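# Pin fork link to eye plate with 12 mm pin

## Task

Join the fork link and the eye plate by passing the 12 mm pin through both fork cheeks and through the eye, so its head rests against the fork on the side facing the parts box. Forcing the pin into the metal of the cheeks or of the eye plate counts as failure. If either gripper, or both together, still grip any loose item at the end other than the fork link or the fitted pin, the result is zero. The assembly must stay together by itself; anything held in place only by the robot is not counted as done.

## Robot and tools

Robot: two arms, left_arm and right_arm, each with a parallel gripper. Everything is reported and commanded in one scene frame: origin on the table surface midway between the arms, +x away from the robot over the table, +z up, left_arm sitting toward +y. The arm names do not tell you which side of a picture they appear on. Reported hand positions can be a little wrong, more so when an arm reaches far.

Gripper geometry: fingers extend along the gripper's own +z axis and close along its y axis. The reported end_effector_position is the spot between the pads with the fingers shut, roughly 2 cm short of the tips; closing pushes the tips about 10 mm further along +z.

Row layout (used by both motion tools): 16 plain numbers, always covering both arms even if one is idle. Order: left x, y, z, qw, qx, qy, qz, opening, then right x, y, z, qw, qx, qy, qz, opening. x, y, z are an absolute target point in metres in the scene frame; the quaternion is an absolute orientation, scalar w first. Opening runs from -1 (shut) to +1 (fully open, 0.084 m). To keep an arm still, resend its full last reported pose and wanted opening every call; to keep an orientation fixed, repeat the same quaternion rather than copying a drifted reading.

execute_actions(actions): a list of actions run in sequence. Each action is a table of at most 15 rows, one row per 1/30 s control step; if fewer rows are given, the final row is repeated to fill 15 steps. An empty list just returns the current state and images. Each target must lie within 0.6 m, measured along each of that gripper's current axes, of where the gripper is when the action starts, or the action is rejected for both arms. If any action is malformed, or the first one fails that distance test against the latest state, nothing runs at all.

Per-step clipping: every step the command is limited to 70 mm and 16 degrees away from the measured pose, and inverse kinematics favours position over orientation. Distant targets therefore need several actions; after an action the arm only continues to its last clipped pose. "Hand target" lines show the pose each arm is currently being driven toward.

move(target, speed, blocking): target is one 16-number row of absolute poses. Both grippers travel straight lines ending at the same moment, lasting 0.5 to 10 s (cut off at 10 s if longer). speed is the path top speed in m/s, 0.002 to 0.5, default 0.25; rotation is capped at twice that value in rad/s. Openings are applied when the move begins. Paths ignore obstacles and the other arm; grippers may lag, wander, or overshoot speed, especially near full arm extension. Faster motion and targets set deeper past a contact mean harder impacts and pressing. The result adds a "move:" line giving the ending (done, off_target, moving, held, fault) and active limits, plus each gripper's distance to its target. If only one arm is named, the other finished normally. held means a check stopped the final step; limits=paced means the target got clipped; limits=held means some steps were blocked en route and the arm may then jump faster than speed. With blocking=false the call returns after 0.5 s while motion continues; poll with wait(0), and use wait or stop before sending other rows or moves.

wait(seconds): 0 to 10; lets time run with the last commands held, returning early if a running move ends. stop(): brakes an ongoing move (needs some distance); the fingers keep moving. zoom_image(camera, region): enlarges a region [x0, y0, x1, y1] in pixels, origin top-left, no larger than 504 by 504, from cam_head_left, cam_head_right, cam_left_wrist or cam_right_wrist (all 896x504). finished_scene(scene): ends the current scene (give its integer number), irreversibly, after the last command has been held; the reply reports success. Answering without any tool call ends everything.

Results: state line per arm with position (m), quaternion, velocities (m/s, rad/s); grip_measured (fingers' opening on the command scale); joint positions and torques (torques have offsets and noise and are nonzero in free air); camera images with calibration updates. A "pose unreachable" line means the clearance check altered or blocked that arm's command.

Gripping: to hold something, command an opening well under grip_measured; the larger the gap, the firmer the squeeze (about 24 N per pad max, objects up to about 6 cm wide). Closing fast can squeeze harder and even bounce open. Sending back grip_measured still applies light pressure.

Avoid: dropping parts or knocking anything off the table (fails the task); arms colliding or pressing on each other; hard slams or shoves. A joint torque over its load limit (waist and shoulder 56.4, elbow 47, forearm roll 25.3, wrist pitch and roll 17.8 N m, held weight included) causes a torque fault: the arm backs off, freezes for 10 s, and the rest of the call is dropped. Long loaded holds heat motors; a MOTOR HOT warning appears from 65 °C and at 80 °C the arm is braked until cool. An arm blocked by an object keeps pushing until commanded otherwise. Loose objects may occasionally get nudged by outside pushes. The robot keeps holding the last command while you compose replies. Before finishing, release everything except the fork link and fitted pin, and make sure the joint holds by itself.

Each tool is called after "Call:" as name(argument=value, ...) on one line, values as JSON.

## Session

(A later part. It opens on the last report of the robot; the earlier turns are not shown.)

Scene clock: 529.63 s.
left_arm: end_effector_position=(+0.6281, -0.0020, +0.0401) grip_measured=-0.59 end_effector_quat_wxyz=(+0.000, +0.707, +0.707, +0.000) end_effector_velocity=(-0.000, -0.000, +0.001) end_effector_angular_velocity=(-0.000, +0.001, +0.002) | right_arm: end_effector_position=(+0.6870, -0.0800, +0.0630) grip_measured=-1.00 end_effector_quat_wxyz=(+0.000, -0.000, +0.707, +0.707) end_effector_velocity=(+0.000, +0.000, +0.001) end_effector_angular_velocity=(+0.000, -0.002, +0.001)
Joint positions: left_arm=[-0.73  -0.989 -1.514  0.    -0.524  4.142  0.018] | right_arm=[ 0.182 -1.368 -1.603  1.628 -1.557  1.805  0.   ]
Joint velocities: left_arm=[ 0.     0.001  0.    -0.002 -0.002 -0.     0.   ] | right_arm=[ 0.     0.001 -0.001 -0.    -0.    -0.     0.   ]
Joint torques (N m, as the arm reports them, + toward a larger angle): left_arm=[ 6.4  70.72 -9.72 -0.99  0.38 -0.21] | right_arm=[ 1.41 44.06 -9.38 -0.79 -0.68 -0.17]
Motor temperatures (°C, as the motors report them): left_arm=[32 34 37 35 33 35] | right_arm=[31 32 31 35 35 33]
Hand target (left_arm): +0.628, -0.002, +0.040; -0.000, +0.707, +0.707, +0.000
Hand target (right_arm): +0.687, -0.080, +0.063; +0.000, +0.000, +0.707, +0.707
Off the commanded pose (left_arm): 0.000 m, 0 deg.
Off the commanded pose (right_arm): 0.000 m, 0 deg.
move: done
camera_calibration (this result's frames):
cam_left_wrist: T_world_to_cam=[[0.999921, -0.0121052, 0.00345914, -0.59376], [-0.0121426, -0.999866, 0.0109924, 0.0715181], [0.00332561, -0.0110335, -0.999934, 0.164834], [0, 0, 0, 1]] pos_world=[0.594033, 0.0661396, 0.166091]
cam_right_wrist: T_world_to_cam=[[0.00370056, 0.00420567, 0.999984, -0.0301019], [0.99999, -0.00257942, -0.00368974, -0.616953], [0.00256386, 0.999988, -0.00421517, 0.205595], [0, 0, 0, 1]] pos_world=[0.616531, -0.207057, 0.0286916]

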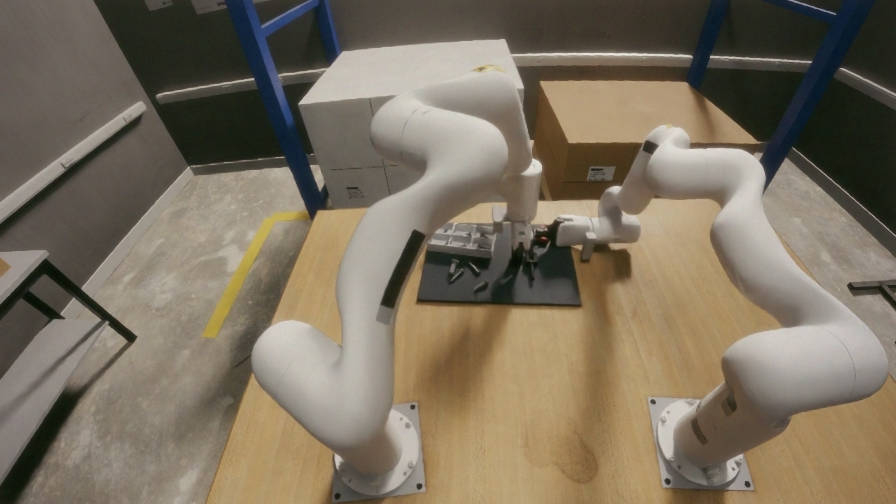

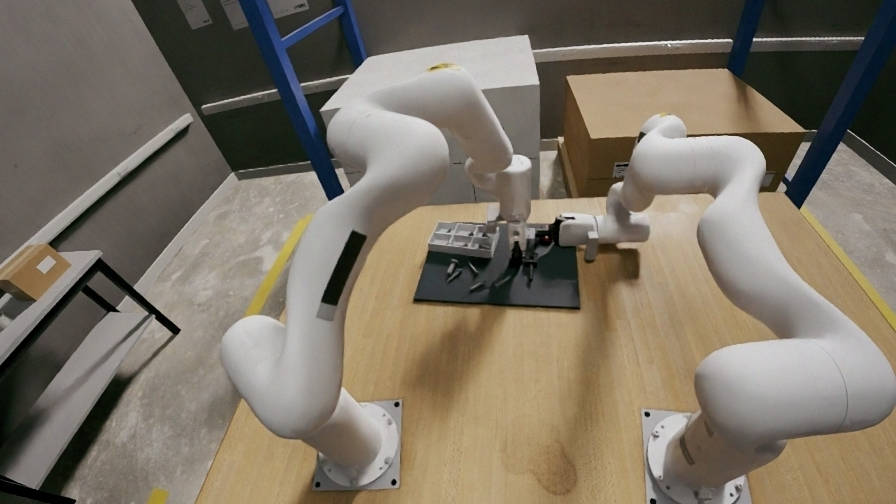

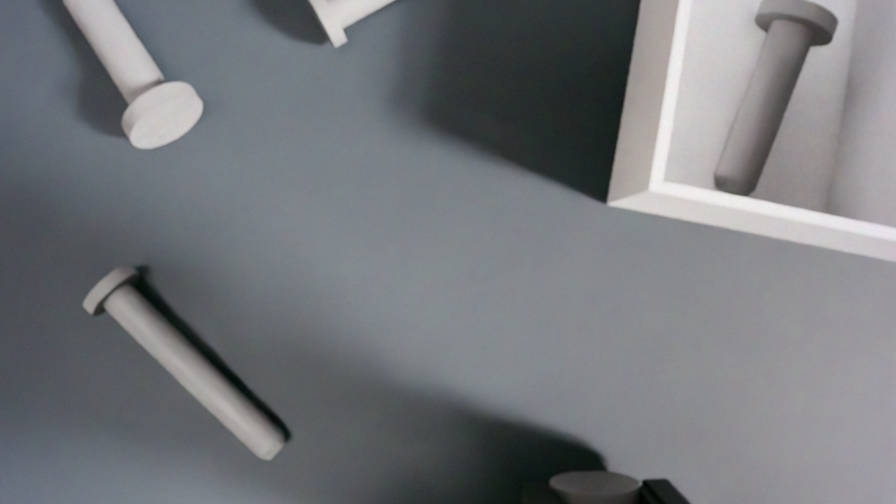

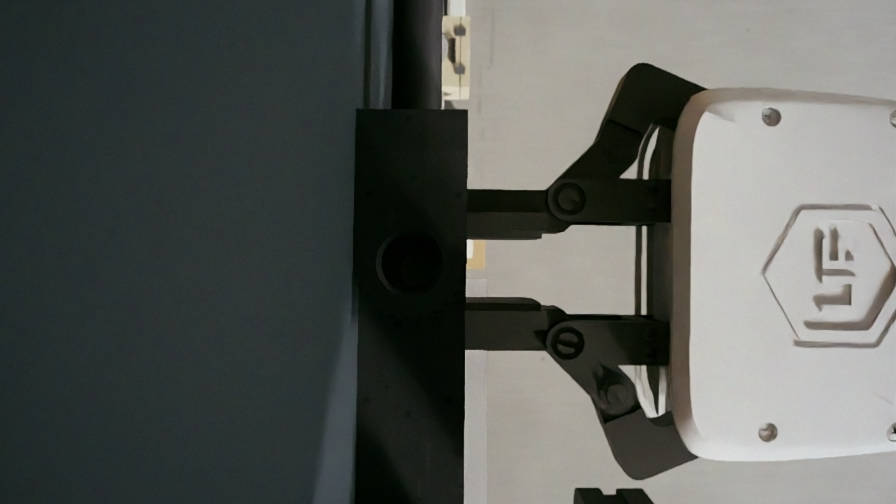

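Head gripped; shift further −y.

Call:
move(target=[0.628,-0.002,0.040,0,0.707,0.707,0,-0.2,0.687,-0.08,0.063,0,0,0.707,0.707,-1], speed=0.02)

Call:
move(target=[0.628,-0.009,0.040,0,0.707,0.707,0,-0.2,0.687,-0.08,0.063,0,0,0.707,0.707,-1], speed=0.01)

Call:
move(target=[0.628,-0.009,0.040,0,0.707,0.707,0,-1,0.687,-0.08,0.063,0,0,0.707,0.707,-1], speed=0.02)

Scene clock: 531.73 s.
left_arm: end_effector_position=(+0.6280, -0.0020, +0.0400) grip_measured=-0.22 end_effector_quat_wxyz=(-0.000, +0.707, +0.707, -0.000) end_effector_velocity=(-0.000, +0.000, -0.000) end_effector_angular_velocity=(+0.001, +0.001, +0.000) | right_arm: end_effector_position=(+0.6870, -0.0800, +0.0630) grip_measured=-1.00 end_effector_quat_wxyz=(-0.000, -0.000, +0.707, +0.707) end_effector_velocity=(-0.001, +0.000, -0.001) end_effector_angular_velocity=(-0.000, +0.002, +0.002)
Joint positions: left_arm=[-0.73  -0.989 -1.514  0.    -0.524  4.142  0.035] | right_arm=[ 0.182 -1.368 -1.603  1.628 -1.557  1.805  0.   ]
Joint velocities: left_arm=[ 0.    -0.    -0.     0.    -0.001 -0.     0.   ] | right_arm=[ 0.    -0.     0.001 -0.001 -0.     0.001  0.   ]
Joint torques (N m, as the arm reports them, + toward a larger angle): left_arm=[ 6.67 72.18 -9.74 -0.31  0.25 -0.29] | right_arm=[ -2.06  45.35 -11.32  -0.33  -0.75  -0.24]
Motor temperatures (°C, as the motors report them): left_arm=[32 34 37 35 33 35] | right_arm=[31 32 31 35 35 33]
Hand target (left_arm): +0.628, -0.002, +0.040; -0.000, +0.707, +0.707, +0.000
Hand target (right_arm): +0.687, -0.080, +0.063; +0.000, +0.000, +0.707, +0.707
Off the commanded pose (left_arm): 0.000 m, 0 deg.
Off the commanded pose (right_arm): 0.000 m, 0 deg.
move: done
camera_calibration (this result's frames):
cam_left_wrist: T_world_to_cam=[[0.999921, -0.0121179, 0.00335445, -0.593698], [-0.012154, -0.999866, 0.0109433, 0.0715346], [0.00322139, -0.0109832, -0.999934, 0.164834], [0, 0, 0, 1]] pos_world=[0.59399, 0.066141, 0.166032]
cam_right_wrist: T_world_to_cam=[[0.00370074, 0.00420577, 0.999984, -0.030102], [0.99999, -0.00257935, -0.00368991, -0.616953], [0.00256379, 0.999988, -0.00421528, 0.205595], [0, 0, 0, 1]] pos_world=[0.616531, -0.207057, 0.0286917]

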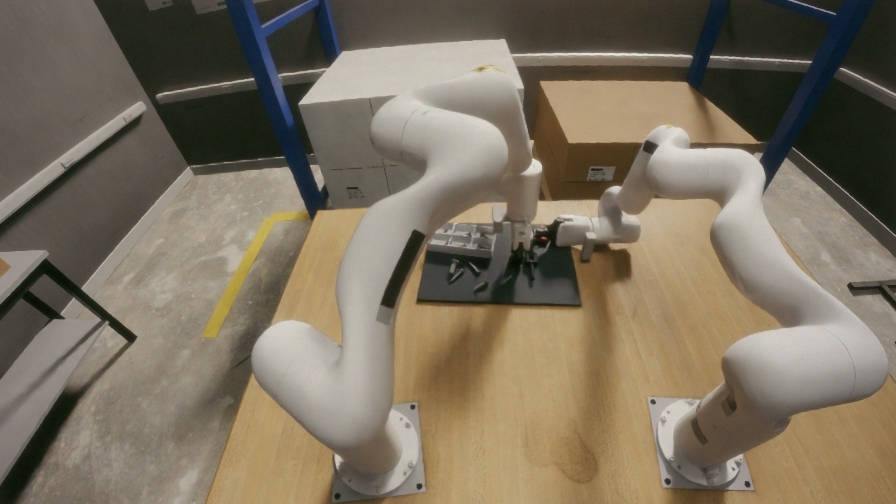

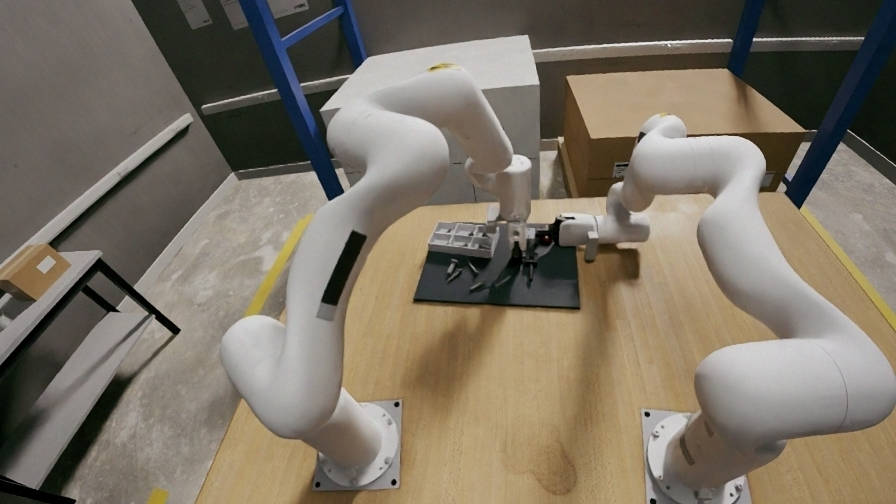

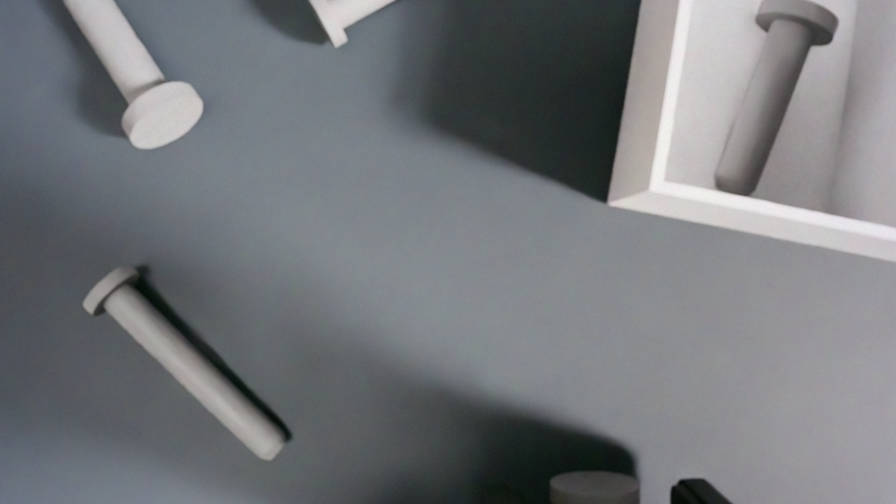

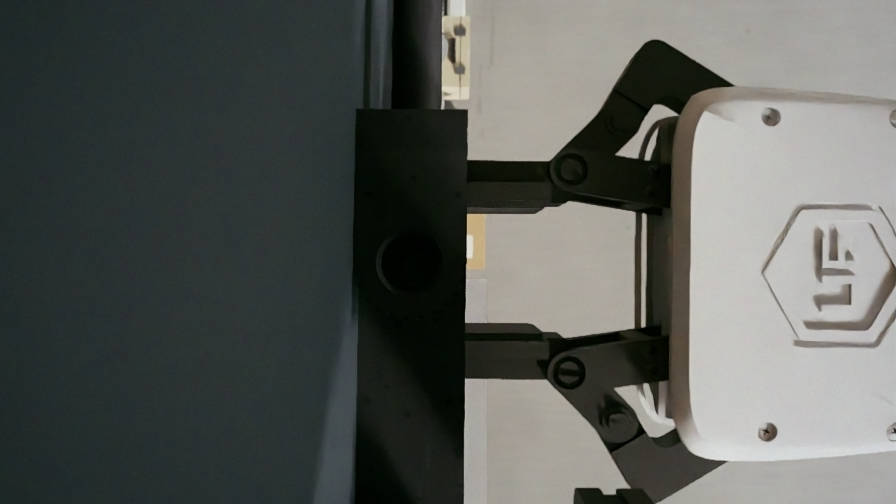

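Scene clock: 532.67 s.
left_arm: end_effector_position=(+0.6280, -0.0088, +0.0400) grip_measured=-0.22 end_effector_quat_wxyz=(+0.000, +0.707, +0.707, -0.000) end_effector_velocity=(-0.000, -0.002, +0.000) end_effector_angular_velocity=(-0.000, +0.000, -0.000) | right_arm: end_effector_position=(+0.6870, -0.0800, +0.0630) grip_measured=-1.00 end_effector_quat_wxyz=(+0.000, -0.000, +0.707, +0.707) end_effector_velocity=(-0.001, +0.001, -0.001) end_effector_angular_velocity=(-0.000, +0.000, +0.001)
Joint positions: left_arm=[-0.738 -0.997 -1.529 -0.    -0.532  4.133  0.035] | right_arm=[ 0.182 -1.368 -1.603  1.628 -1.557  1.805  0.   ]
Joint velocities: left_arm=[-0.003 -0.002 -0.004 -0.001 -0.002 -0.002 -0.   ] | right_arm=[ 0.001 -0.001 -0.    -0.     0.    -0.001  0.   ]
Joint torques (N m, as the arm reports them, + toward a larger angle): left_arm=[  6.9   72.31 -10.23  -0.33   0.32  -0.2 ] | right_arm=[ -2.71  46.87 -11.57  -0.51  -0.51  -0.09]
Motor temperatures (°C, as the motors report them): left_arm=[32 34 37 35 33 35] | right_arm=[31 32 31 35 35 33]
Hand target (left_arm): +0.628, -0.009, +0.040; -0.000, +0.707, +0.707, -0.000
Hand target (right_arm): +0.687, -0.080, +0.063; -0.000, -0.000, +0.707, +0.707
Off the commanded pose (left_arm): 0.000 m, 0 deg.
Off the commanded pose (right_arm): 0.000 m, 0 deg.
move: done
camera_calibration (this result's frames):
cam_left_wrist: T_world_to_cam=[[0.999921, -0.0121425, 0.00335257, -0.5938], [-0.0121786, -0.999866, 0.0109722, 0.0647039], [0.00321889, -0.0110122, -0.999934, 0.16477], [0, 0, 0, 1]] pos_world=[0.59401, 0.0592995, 0.16604]
cam_right_wrist: T_world_to_cam=[[0.0037006, 0.00420581, 0.999984, -0.0301019], [0.99999, -0.0025795, -0.00368977, -0.616953], [0.00256394, 0.999988, -0.00421531, 0.205595], [0, 0, 0, 1]] pos_world=[0.616531, -0.207057, 0.0286916]

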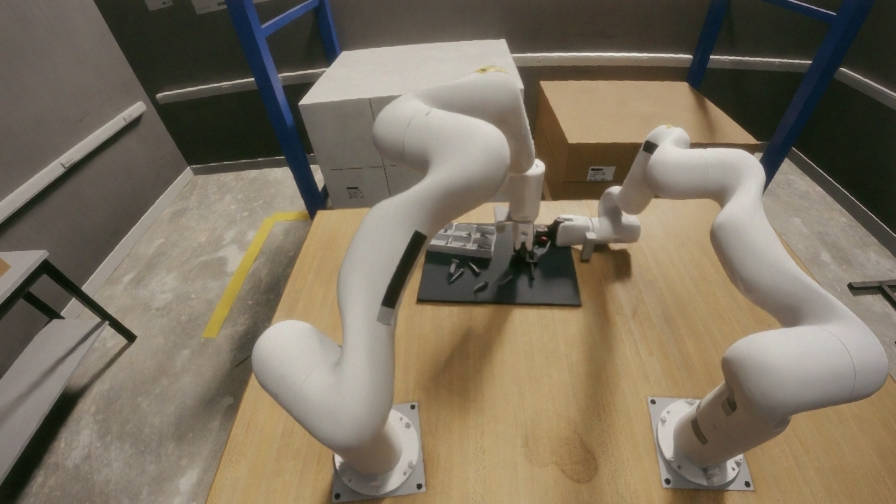

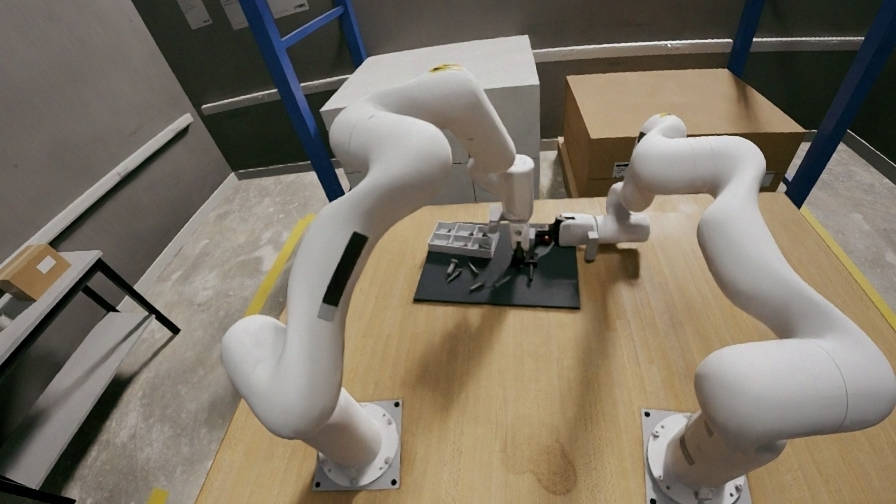

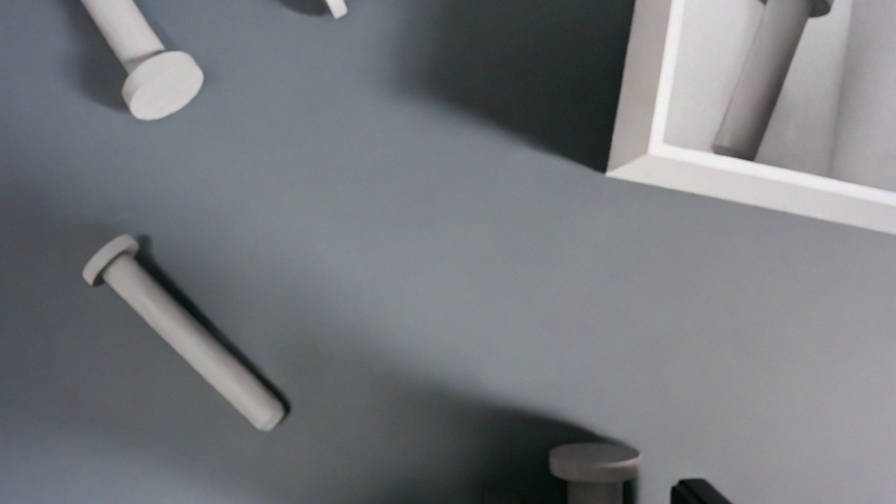

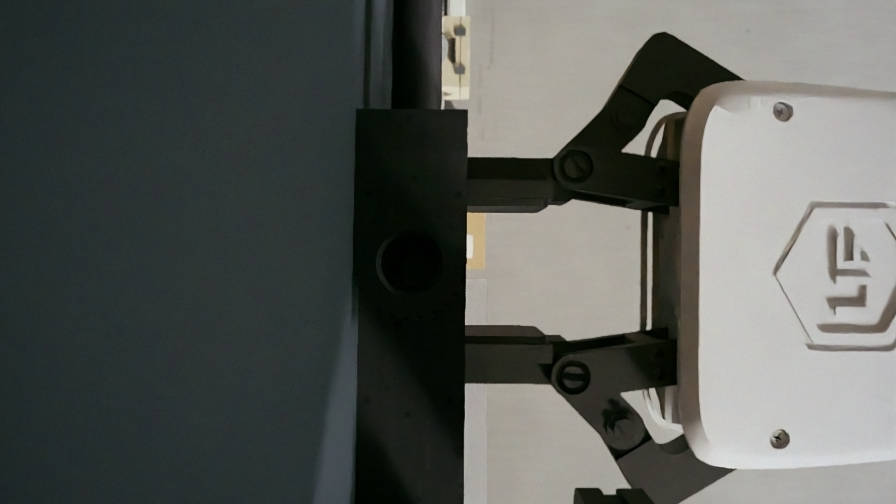

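Scene clock: 533.37 s.
left_arm: end_effector_position=(+0.6280, -0.0089, +0.0400) grip_measured=-0.74 end_effector_quat_wxyz=(-0.000, +0.707, +0.707, -0.000) end_effector_velocity=(+0.000, +0.000, +0.000) end_effector_angular_velocity=(+0.001, -0.000, -0.001) | right_arm: end_effector_position=(+0.6870, -0.0800, +0.0630) grip_measured=-1.00 end_effector_quat_wxyz=(+0.000, -0.000, +0.707, +0.707) end_effector_velocity=(-0.001, +0.001, -0.001) end_effector_angular_velocity=(+0.000, +0.002, +0.002)
Joint positions: left_arm=[-0.739 -0.997 -1.529  0.    -0.532  4.133  0.011] | right_arm=[ 0.182 -1.368 -1.603  1.628 -1.557  1.805  0.   ]
Joint velocities: left_arm=[ 0.     0.001 -0.     0.002 -0.001 -0.     0.   ] | right_arm=[ 0.002 -0.001  0.001  0.001 -0.     0.     0.   ]
Joint torques (N m, as the arm reports them, + toward a larger angle): left_arm=[ 4.41 71.94 -9.76 -0.68  0.51 -0.31] | right_arm=[-0.56 47.33 -9.63 -0.54 -0.86 -0.11]
Motor temperatures (°C, as the motors report them): left_arm=[32 34 37 35 33 35] | right_arm=[31 32 31 35 35 33]
Hand target (left_arm): +0.628, -0.009, +0.040; -0.000, +0.707, +0.707, -0.000
Hand target (right_arm): +0.687, -0.080, +0.063; +0.000, -0.000, +0.707, +0.707
Off the commanded pose (left_arm): 0.000 m, 0 deg.
Off the commanded pose (right_arm): 0.000 m, 0 deg.
move: done
camera_calibration (this result's frames):
cam_left_wrist: T_world_to_cam=[[0.999921, -0.0121081, 0.00327519, -0.593782], [-0.012143, -0.999867, 0.0108668, 0.0645935], [0.00314318, -0.0109057, -0.999936, 0.164811], [0, 0, 0, 1]] pos_world=[0.594001, 0.0591928, 0.166044]
cam_right_wrist: T_world_to_cam=[[0.00370067, 0.00420593, 0.999984, -0.0301019], [0.99999, -0.0025793, -0.00368984, -0.616953], [0.00256374, 0.999988, -0.00421543, 0.205595], [0, 0, 0, 1]] pos_world=[0.616531, -0.207057, 0.0286916]

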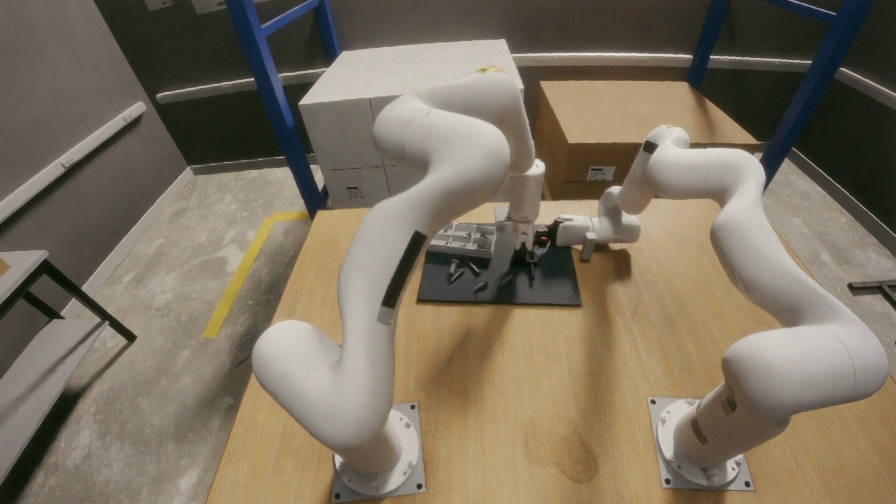

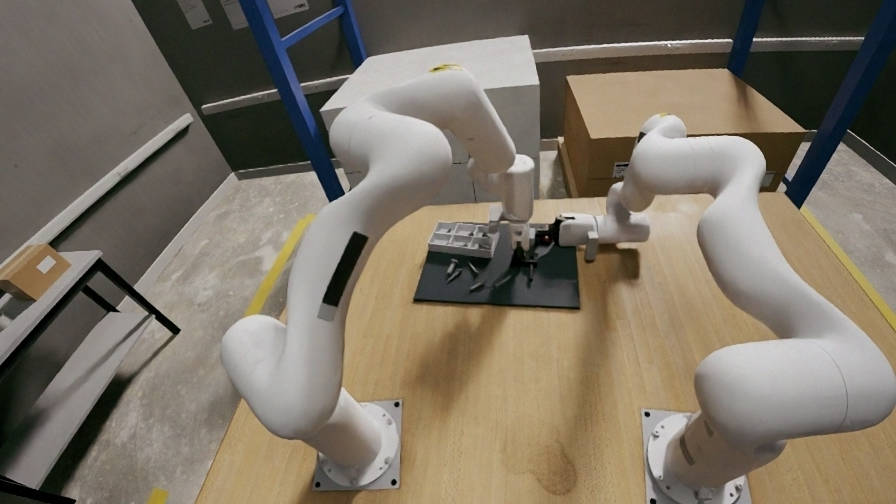

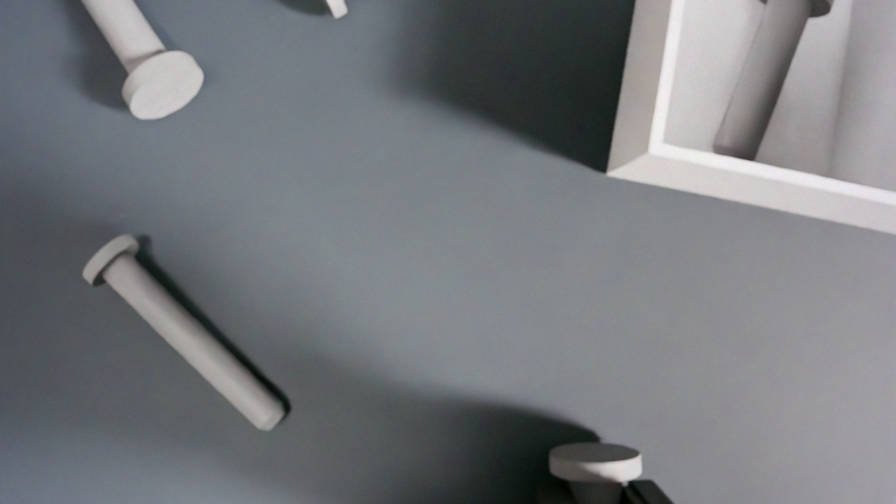

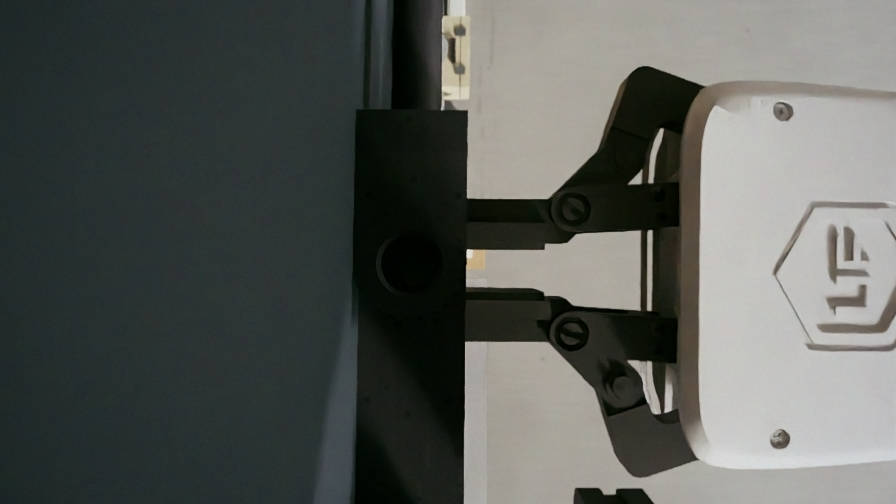

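Call:
move(target=[0.628,-0.007,0.0415,0,0.707,0.707,0,-1,0.687,-0.08,0.063,0,0,0.707,0.707,-1], speed=0.004)

Call:
move(target=[0.628,-0.012,0.0415,0,0.707,0.707,0,-1,0.687,-0.08,0.063,0,0,0.707,0.707,-1], speed=0.003)

Call:
zoom_image(camera="cam_right_wrist", region=[350,200,490,330])

Scene clock: 535.67 s.
left_arm: end_effector_position=(+0.6280, -0.0077, +0.0415) grip_measured=-0.74 end_effector_quat_wxyz=(+0.001, +0.707, +0.707, +0.000) end_effector_velocity=(+0.000, -0.000, +0.002) end_effector_angular_velocity=(-0.001, -0.002, -0.001) | right_arm: end_effector_position=(+0.6870, -0.0800, +0.0630) grip_measured=-1.00 end_effector_quat_wxyz=(+0.000, -0.000, +0.707, +0.707) end_effector_velocity=(+0.000, -0.000, +0.001) end_effector_angular_velocity=(+0.000, -0.000, -0.000)
Joint positions: left_arm=[-0.737 -0.993 -1.524 -0.    -0.53   4.135  0.011] | right_arm=[ 0.182 -1.368 -1.603  1.628 -1.557  1.805  0.   ]
Joint velocities: left_arm=[ 0.     0.003  0.001 -0.     0.001  0.001 -0.   ] | right_arm=[-0.     0.001 -0.     0.    -0.     0.001  0.   ]
Joint torques (N m, as the arm reports them, + toward a larger angle): left_arm=[18.76 76.99 -9.47  1.61 -0.7  -0.35] | right_arm=[  0.22  46.18 -11.07  -0.19  -0.73  -0.01]
Motor temperatures (°C, as the motors report them): left_arm=[32 34 37 35 33 35] | right_arm=[31 32 31 35 35 33]
Hand target (left_arm): +0.628, -0.007, +0.041; +0.000, +0.707, +0.707, +0.000
Hand target (right_arm): +0.687, -0.080, +0.063; -0.000, +0.000, +0.707, +0.707
Off the commanded pose (left_arm): 0.001 m, 0 deg.
Off the commanded pose (right_arm): 0.000 m, 0 deg.
move: done
camera_calibration (this result's frames):
cam_left_wrist: T_world_to_cam=[[0.999912, -0.012537, 0.00424829, -0.593795], [-0.0125863, -0.999851, 0.0117842, 0.0660303], [0.00409992, -0.0118366, -0.999922, 0.165712], [0, 0, 0, 1]] pos_world=[0.593894, 0.0605375, 0.167444]
cam_right_wrist: T_world_to_cam=[[0.00370053, 0.00420586, 0.999984, -0.0301018], [0.99999, -0.00257938, -0.0036897, -0.616953], [0.00256382, 0.999988, -0.00421537, 0.205595], [0, 0, 0, 1]] pos_world=[0.616531, -0.207057, 0.0286916]

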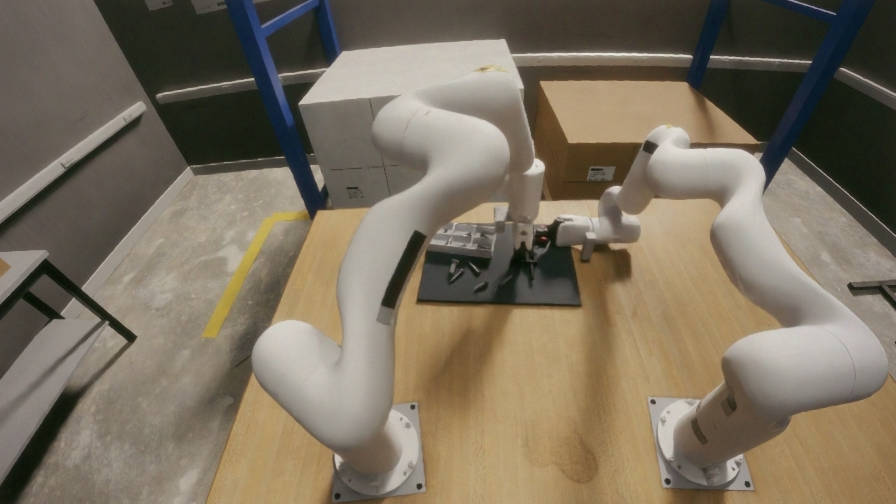

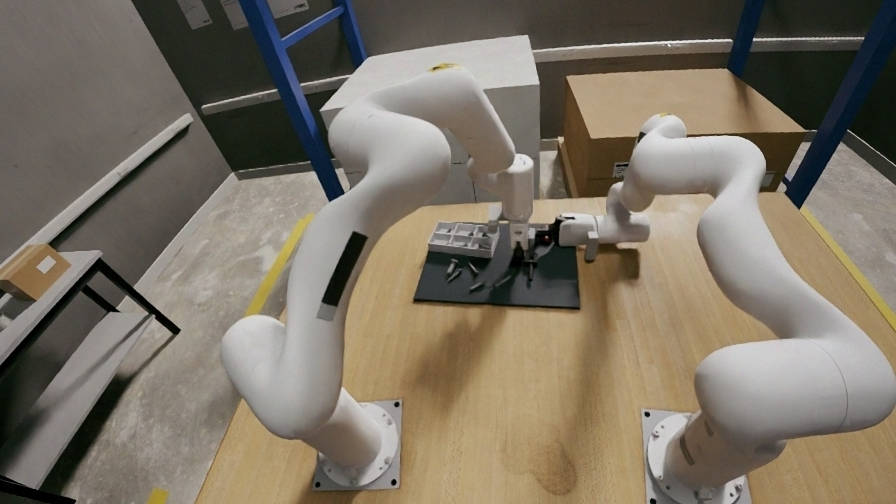

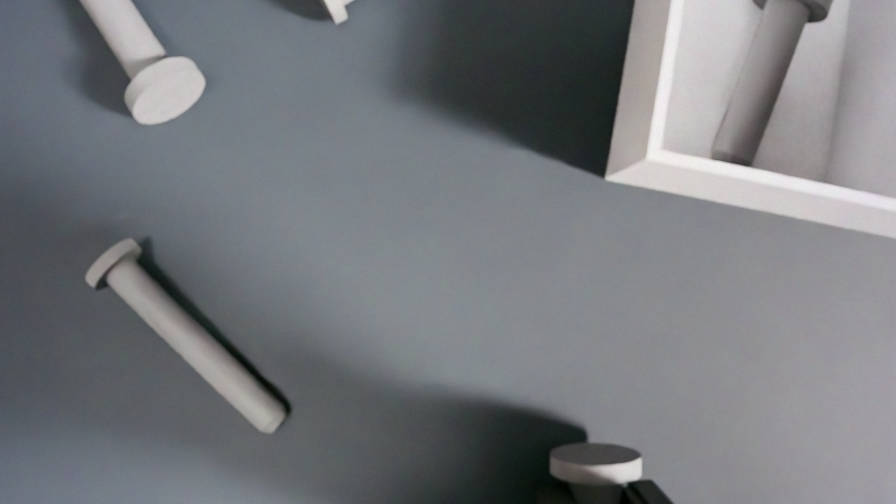

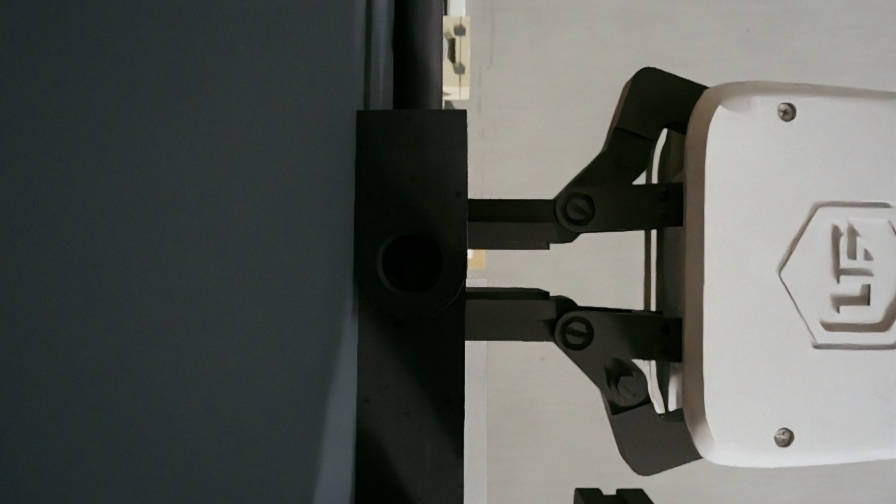

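Scene clock: 537.30 s.
left_arm: end_effector_position=(+0.6280, -0.0119, +0.0415) grip_measured=-0.74 end_effector_quat_wxyz=(-0.000, +0.707, +0.707, -0.000) end_effector_velocity=(-0.001, -0.002, -0.001) end_effector_angular_velocity=(-0.001, +0.001, +0.001) | right_arm: end_effector_position=(+0.6870, -0.0800, +0.0630) grip_measured=-1.00 end_effector_quat_wxyz=(+0.000, -0.000, +0.707, +0.707) end_effector_velocity=(-0.000, -0.001, -0.000) end_effector_angular_velocity=(-0.000, +0.002, -0.001)
Joint positions: left_arm=[-0.742 -0.998 -1.535 -0.    -0.537  4.129  0.011] | right_arm=[ 0.182 -1.368 -1.603  1.628 -1.557  1.805  0.   ]
Joint velocities: left_arm=[-0.002 -0.002 -0.002 -0.002 -0.001 -0.001 -0.   ] | right_arm=[-0.001  0.     0.002 -0.    -0.     0.     0.   ]
Joint torques (N m, as the arm reports them, + toward a larger angle): left_arm=[-11.14  78.54 -13.21  -4.2    1.57  -0.23] | right_arm=[ -1.72  49.68 -11.01  -0.74  -0.78  -0.1 ]
Motor temperatures (°C, as the motors report them): left_arm=[32 34 37 35 33 35] | right_arm=[31 32 31 35 35 33]
Hand target (left_arm): +0.628, -0.012, +0.042; -0.000, +0.707, +0.707, -0.000
Hand target (right_arm): +0.687, -0.080, +0.063; -0.000, -0.000, +0.707, +0.707
Off the commanded pose (left_arm): 0.000 m, 0 deg.
Off the commanded pose (right_arm): 0.000 m, 0 deg.
move: done
camera_calibration (this result's frames):
cam_left_wrist: T_world_to_cam=[[0.999921, -0.0121433, 0.0032248, -0.593786], [-0.0121777, -0.999867, 0.0108738, 0.0616174], [0.00309233, -0.0109122, -0.999936, 0.166284], [0, 0, 0, 1]] pos_world=[0.593975, 0.0562132, 0.167518]
cam_right_wrist: T_world_to_cam=[[0.00370043, 0.00420575, 0.999984, -0.0301018], [0.99999, -0.00257948, -0.00368961, -0.616953], [0.00256392, 0.999988, -0.00421525, 0.205595], [0, 0, 0, 1]] pos_world=[0.616531, -0.207057, 0.0286916]

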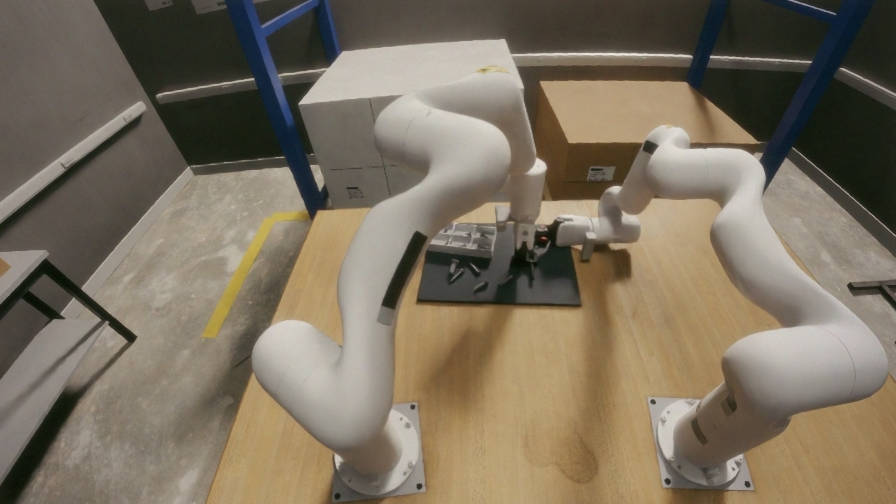

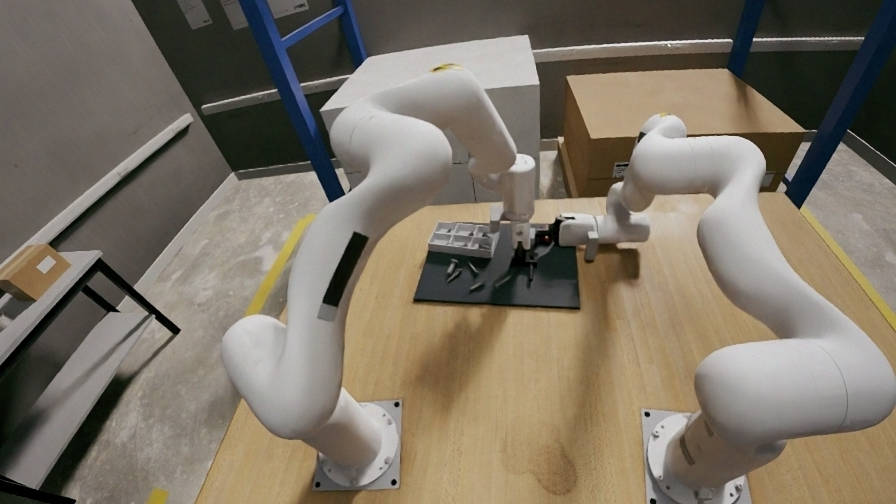

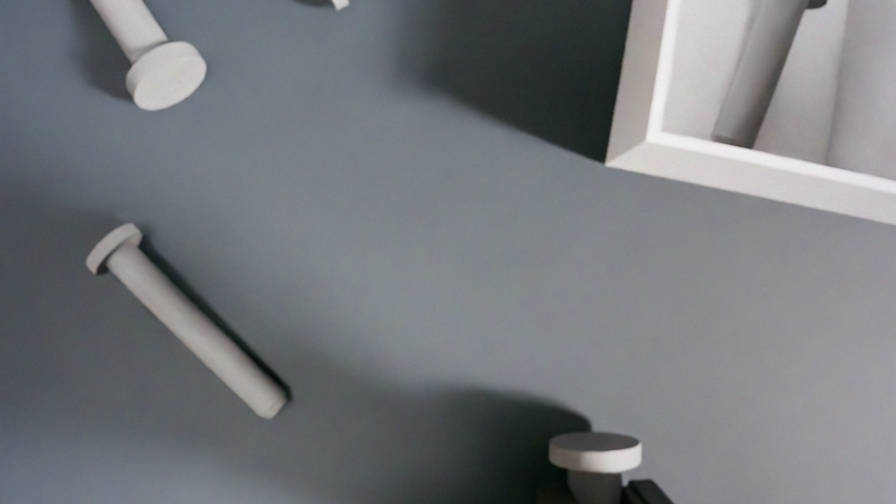

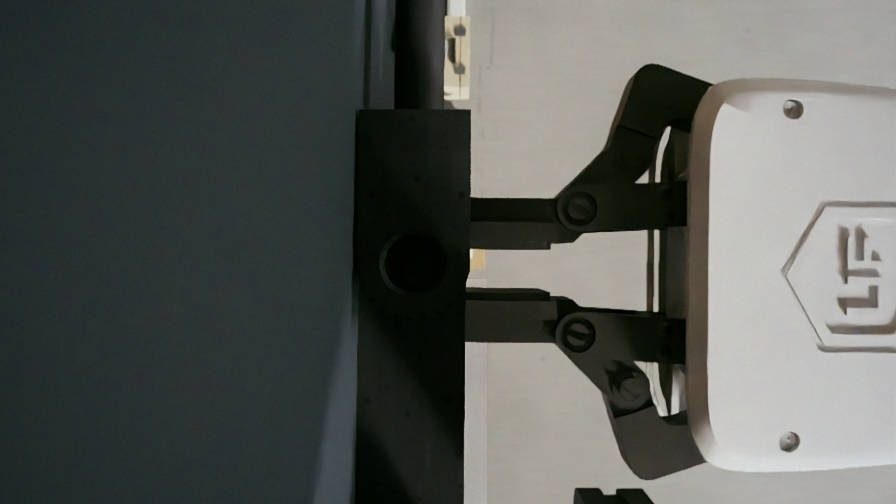

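Region (350, 200, 490, 330) of cam_right_wrist's 896x504 image, scaled by 3.600, with more detail than that image has; it fills the top 468 rows of this view, and the rest is white.

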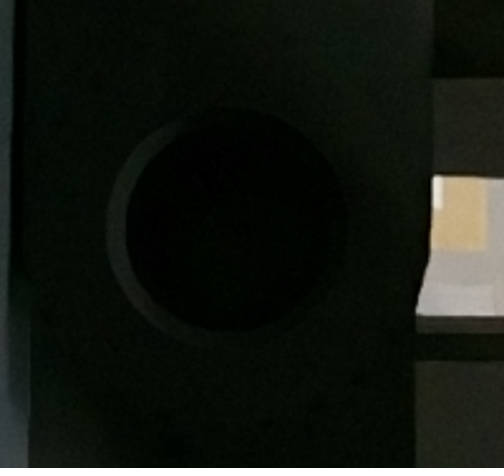

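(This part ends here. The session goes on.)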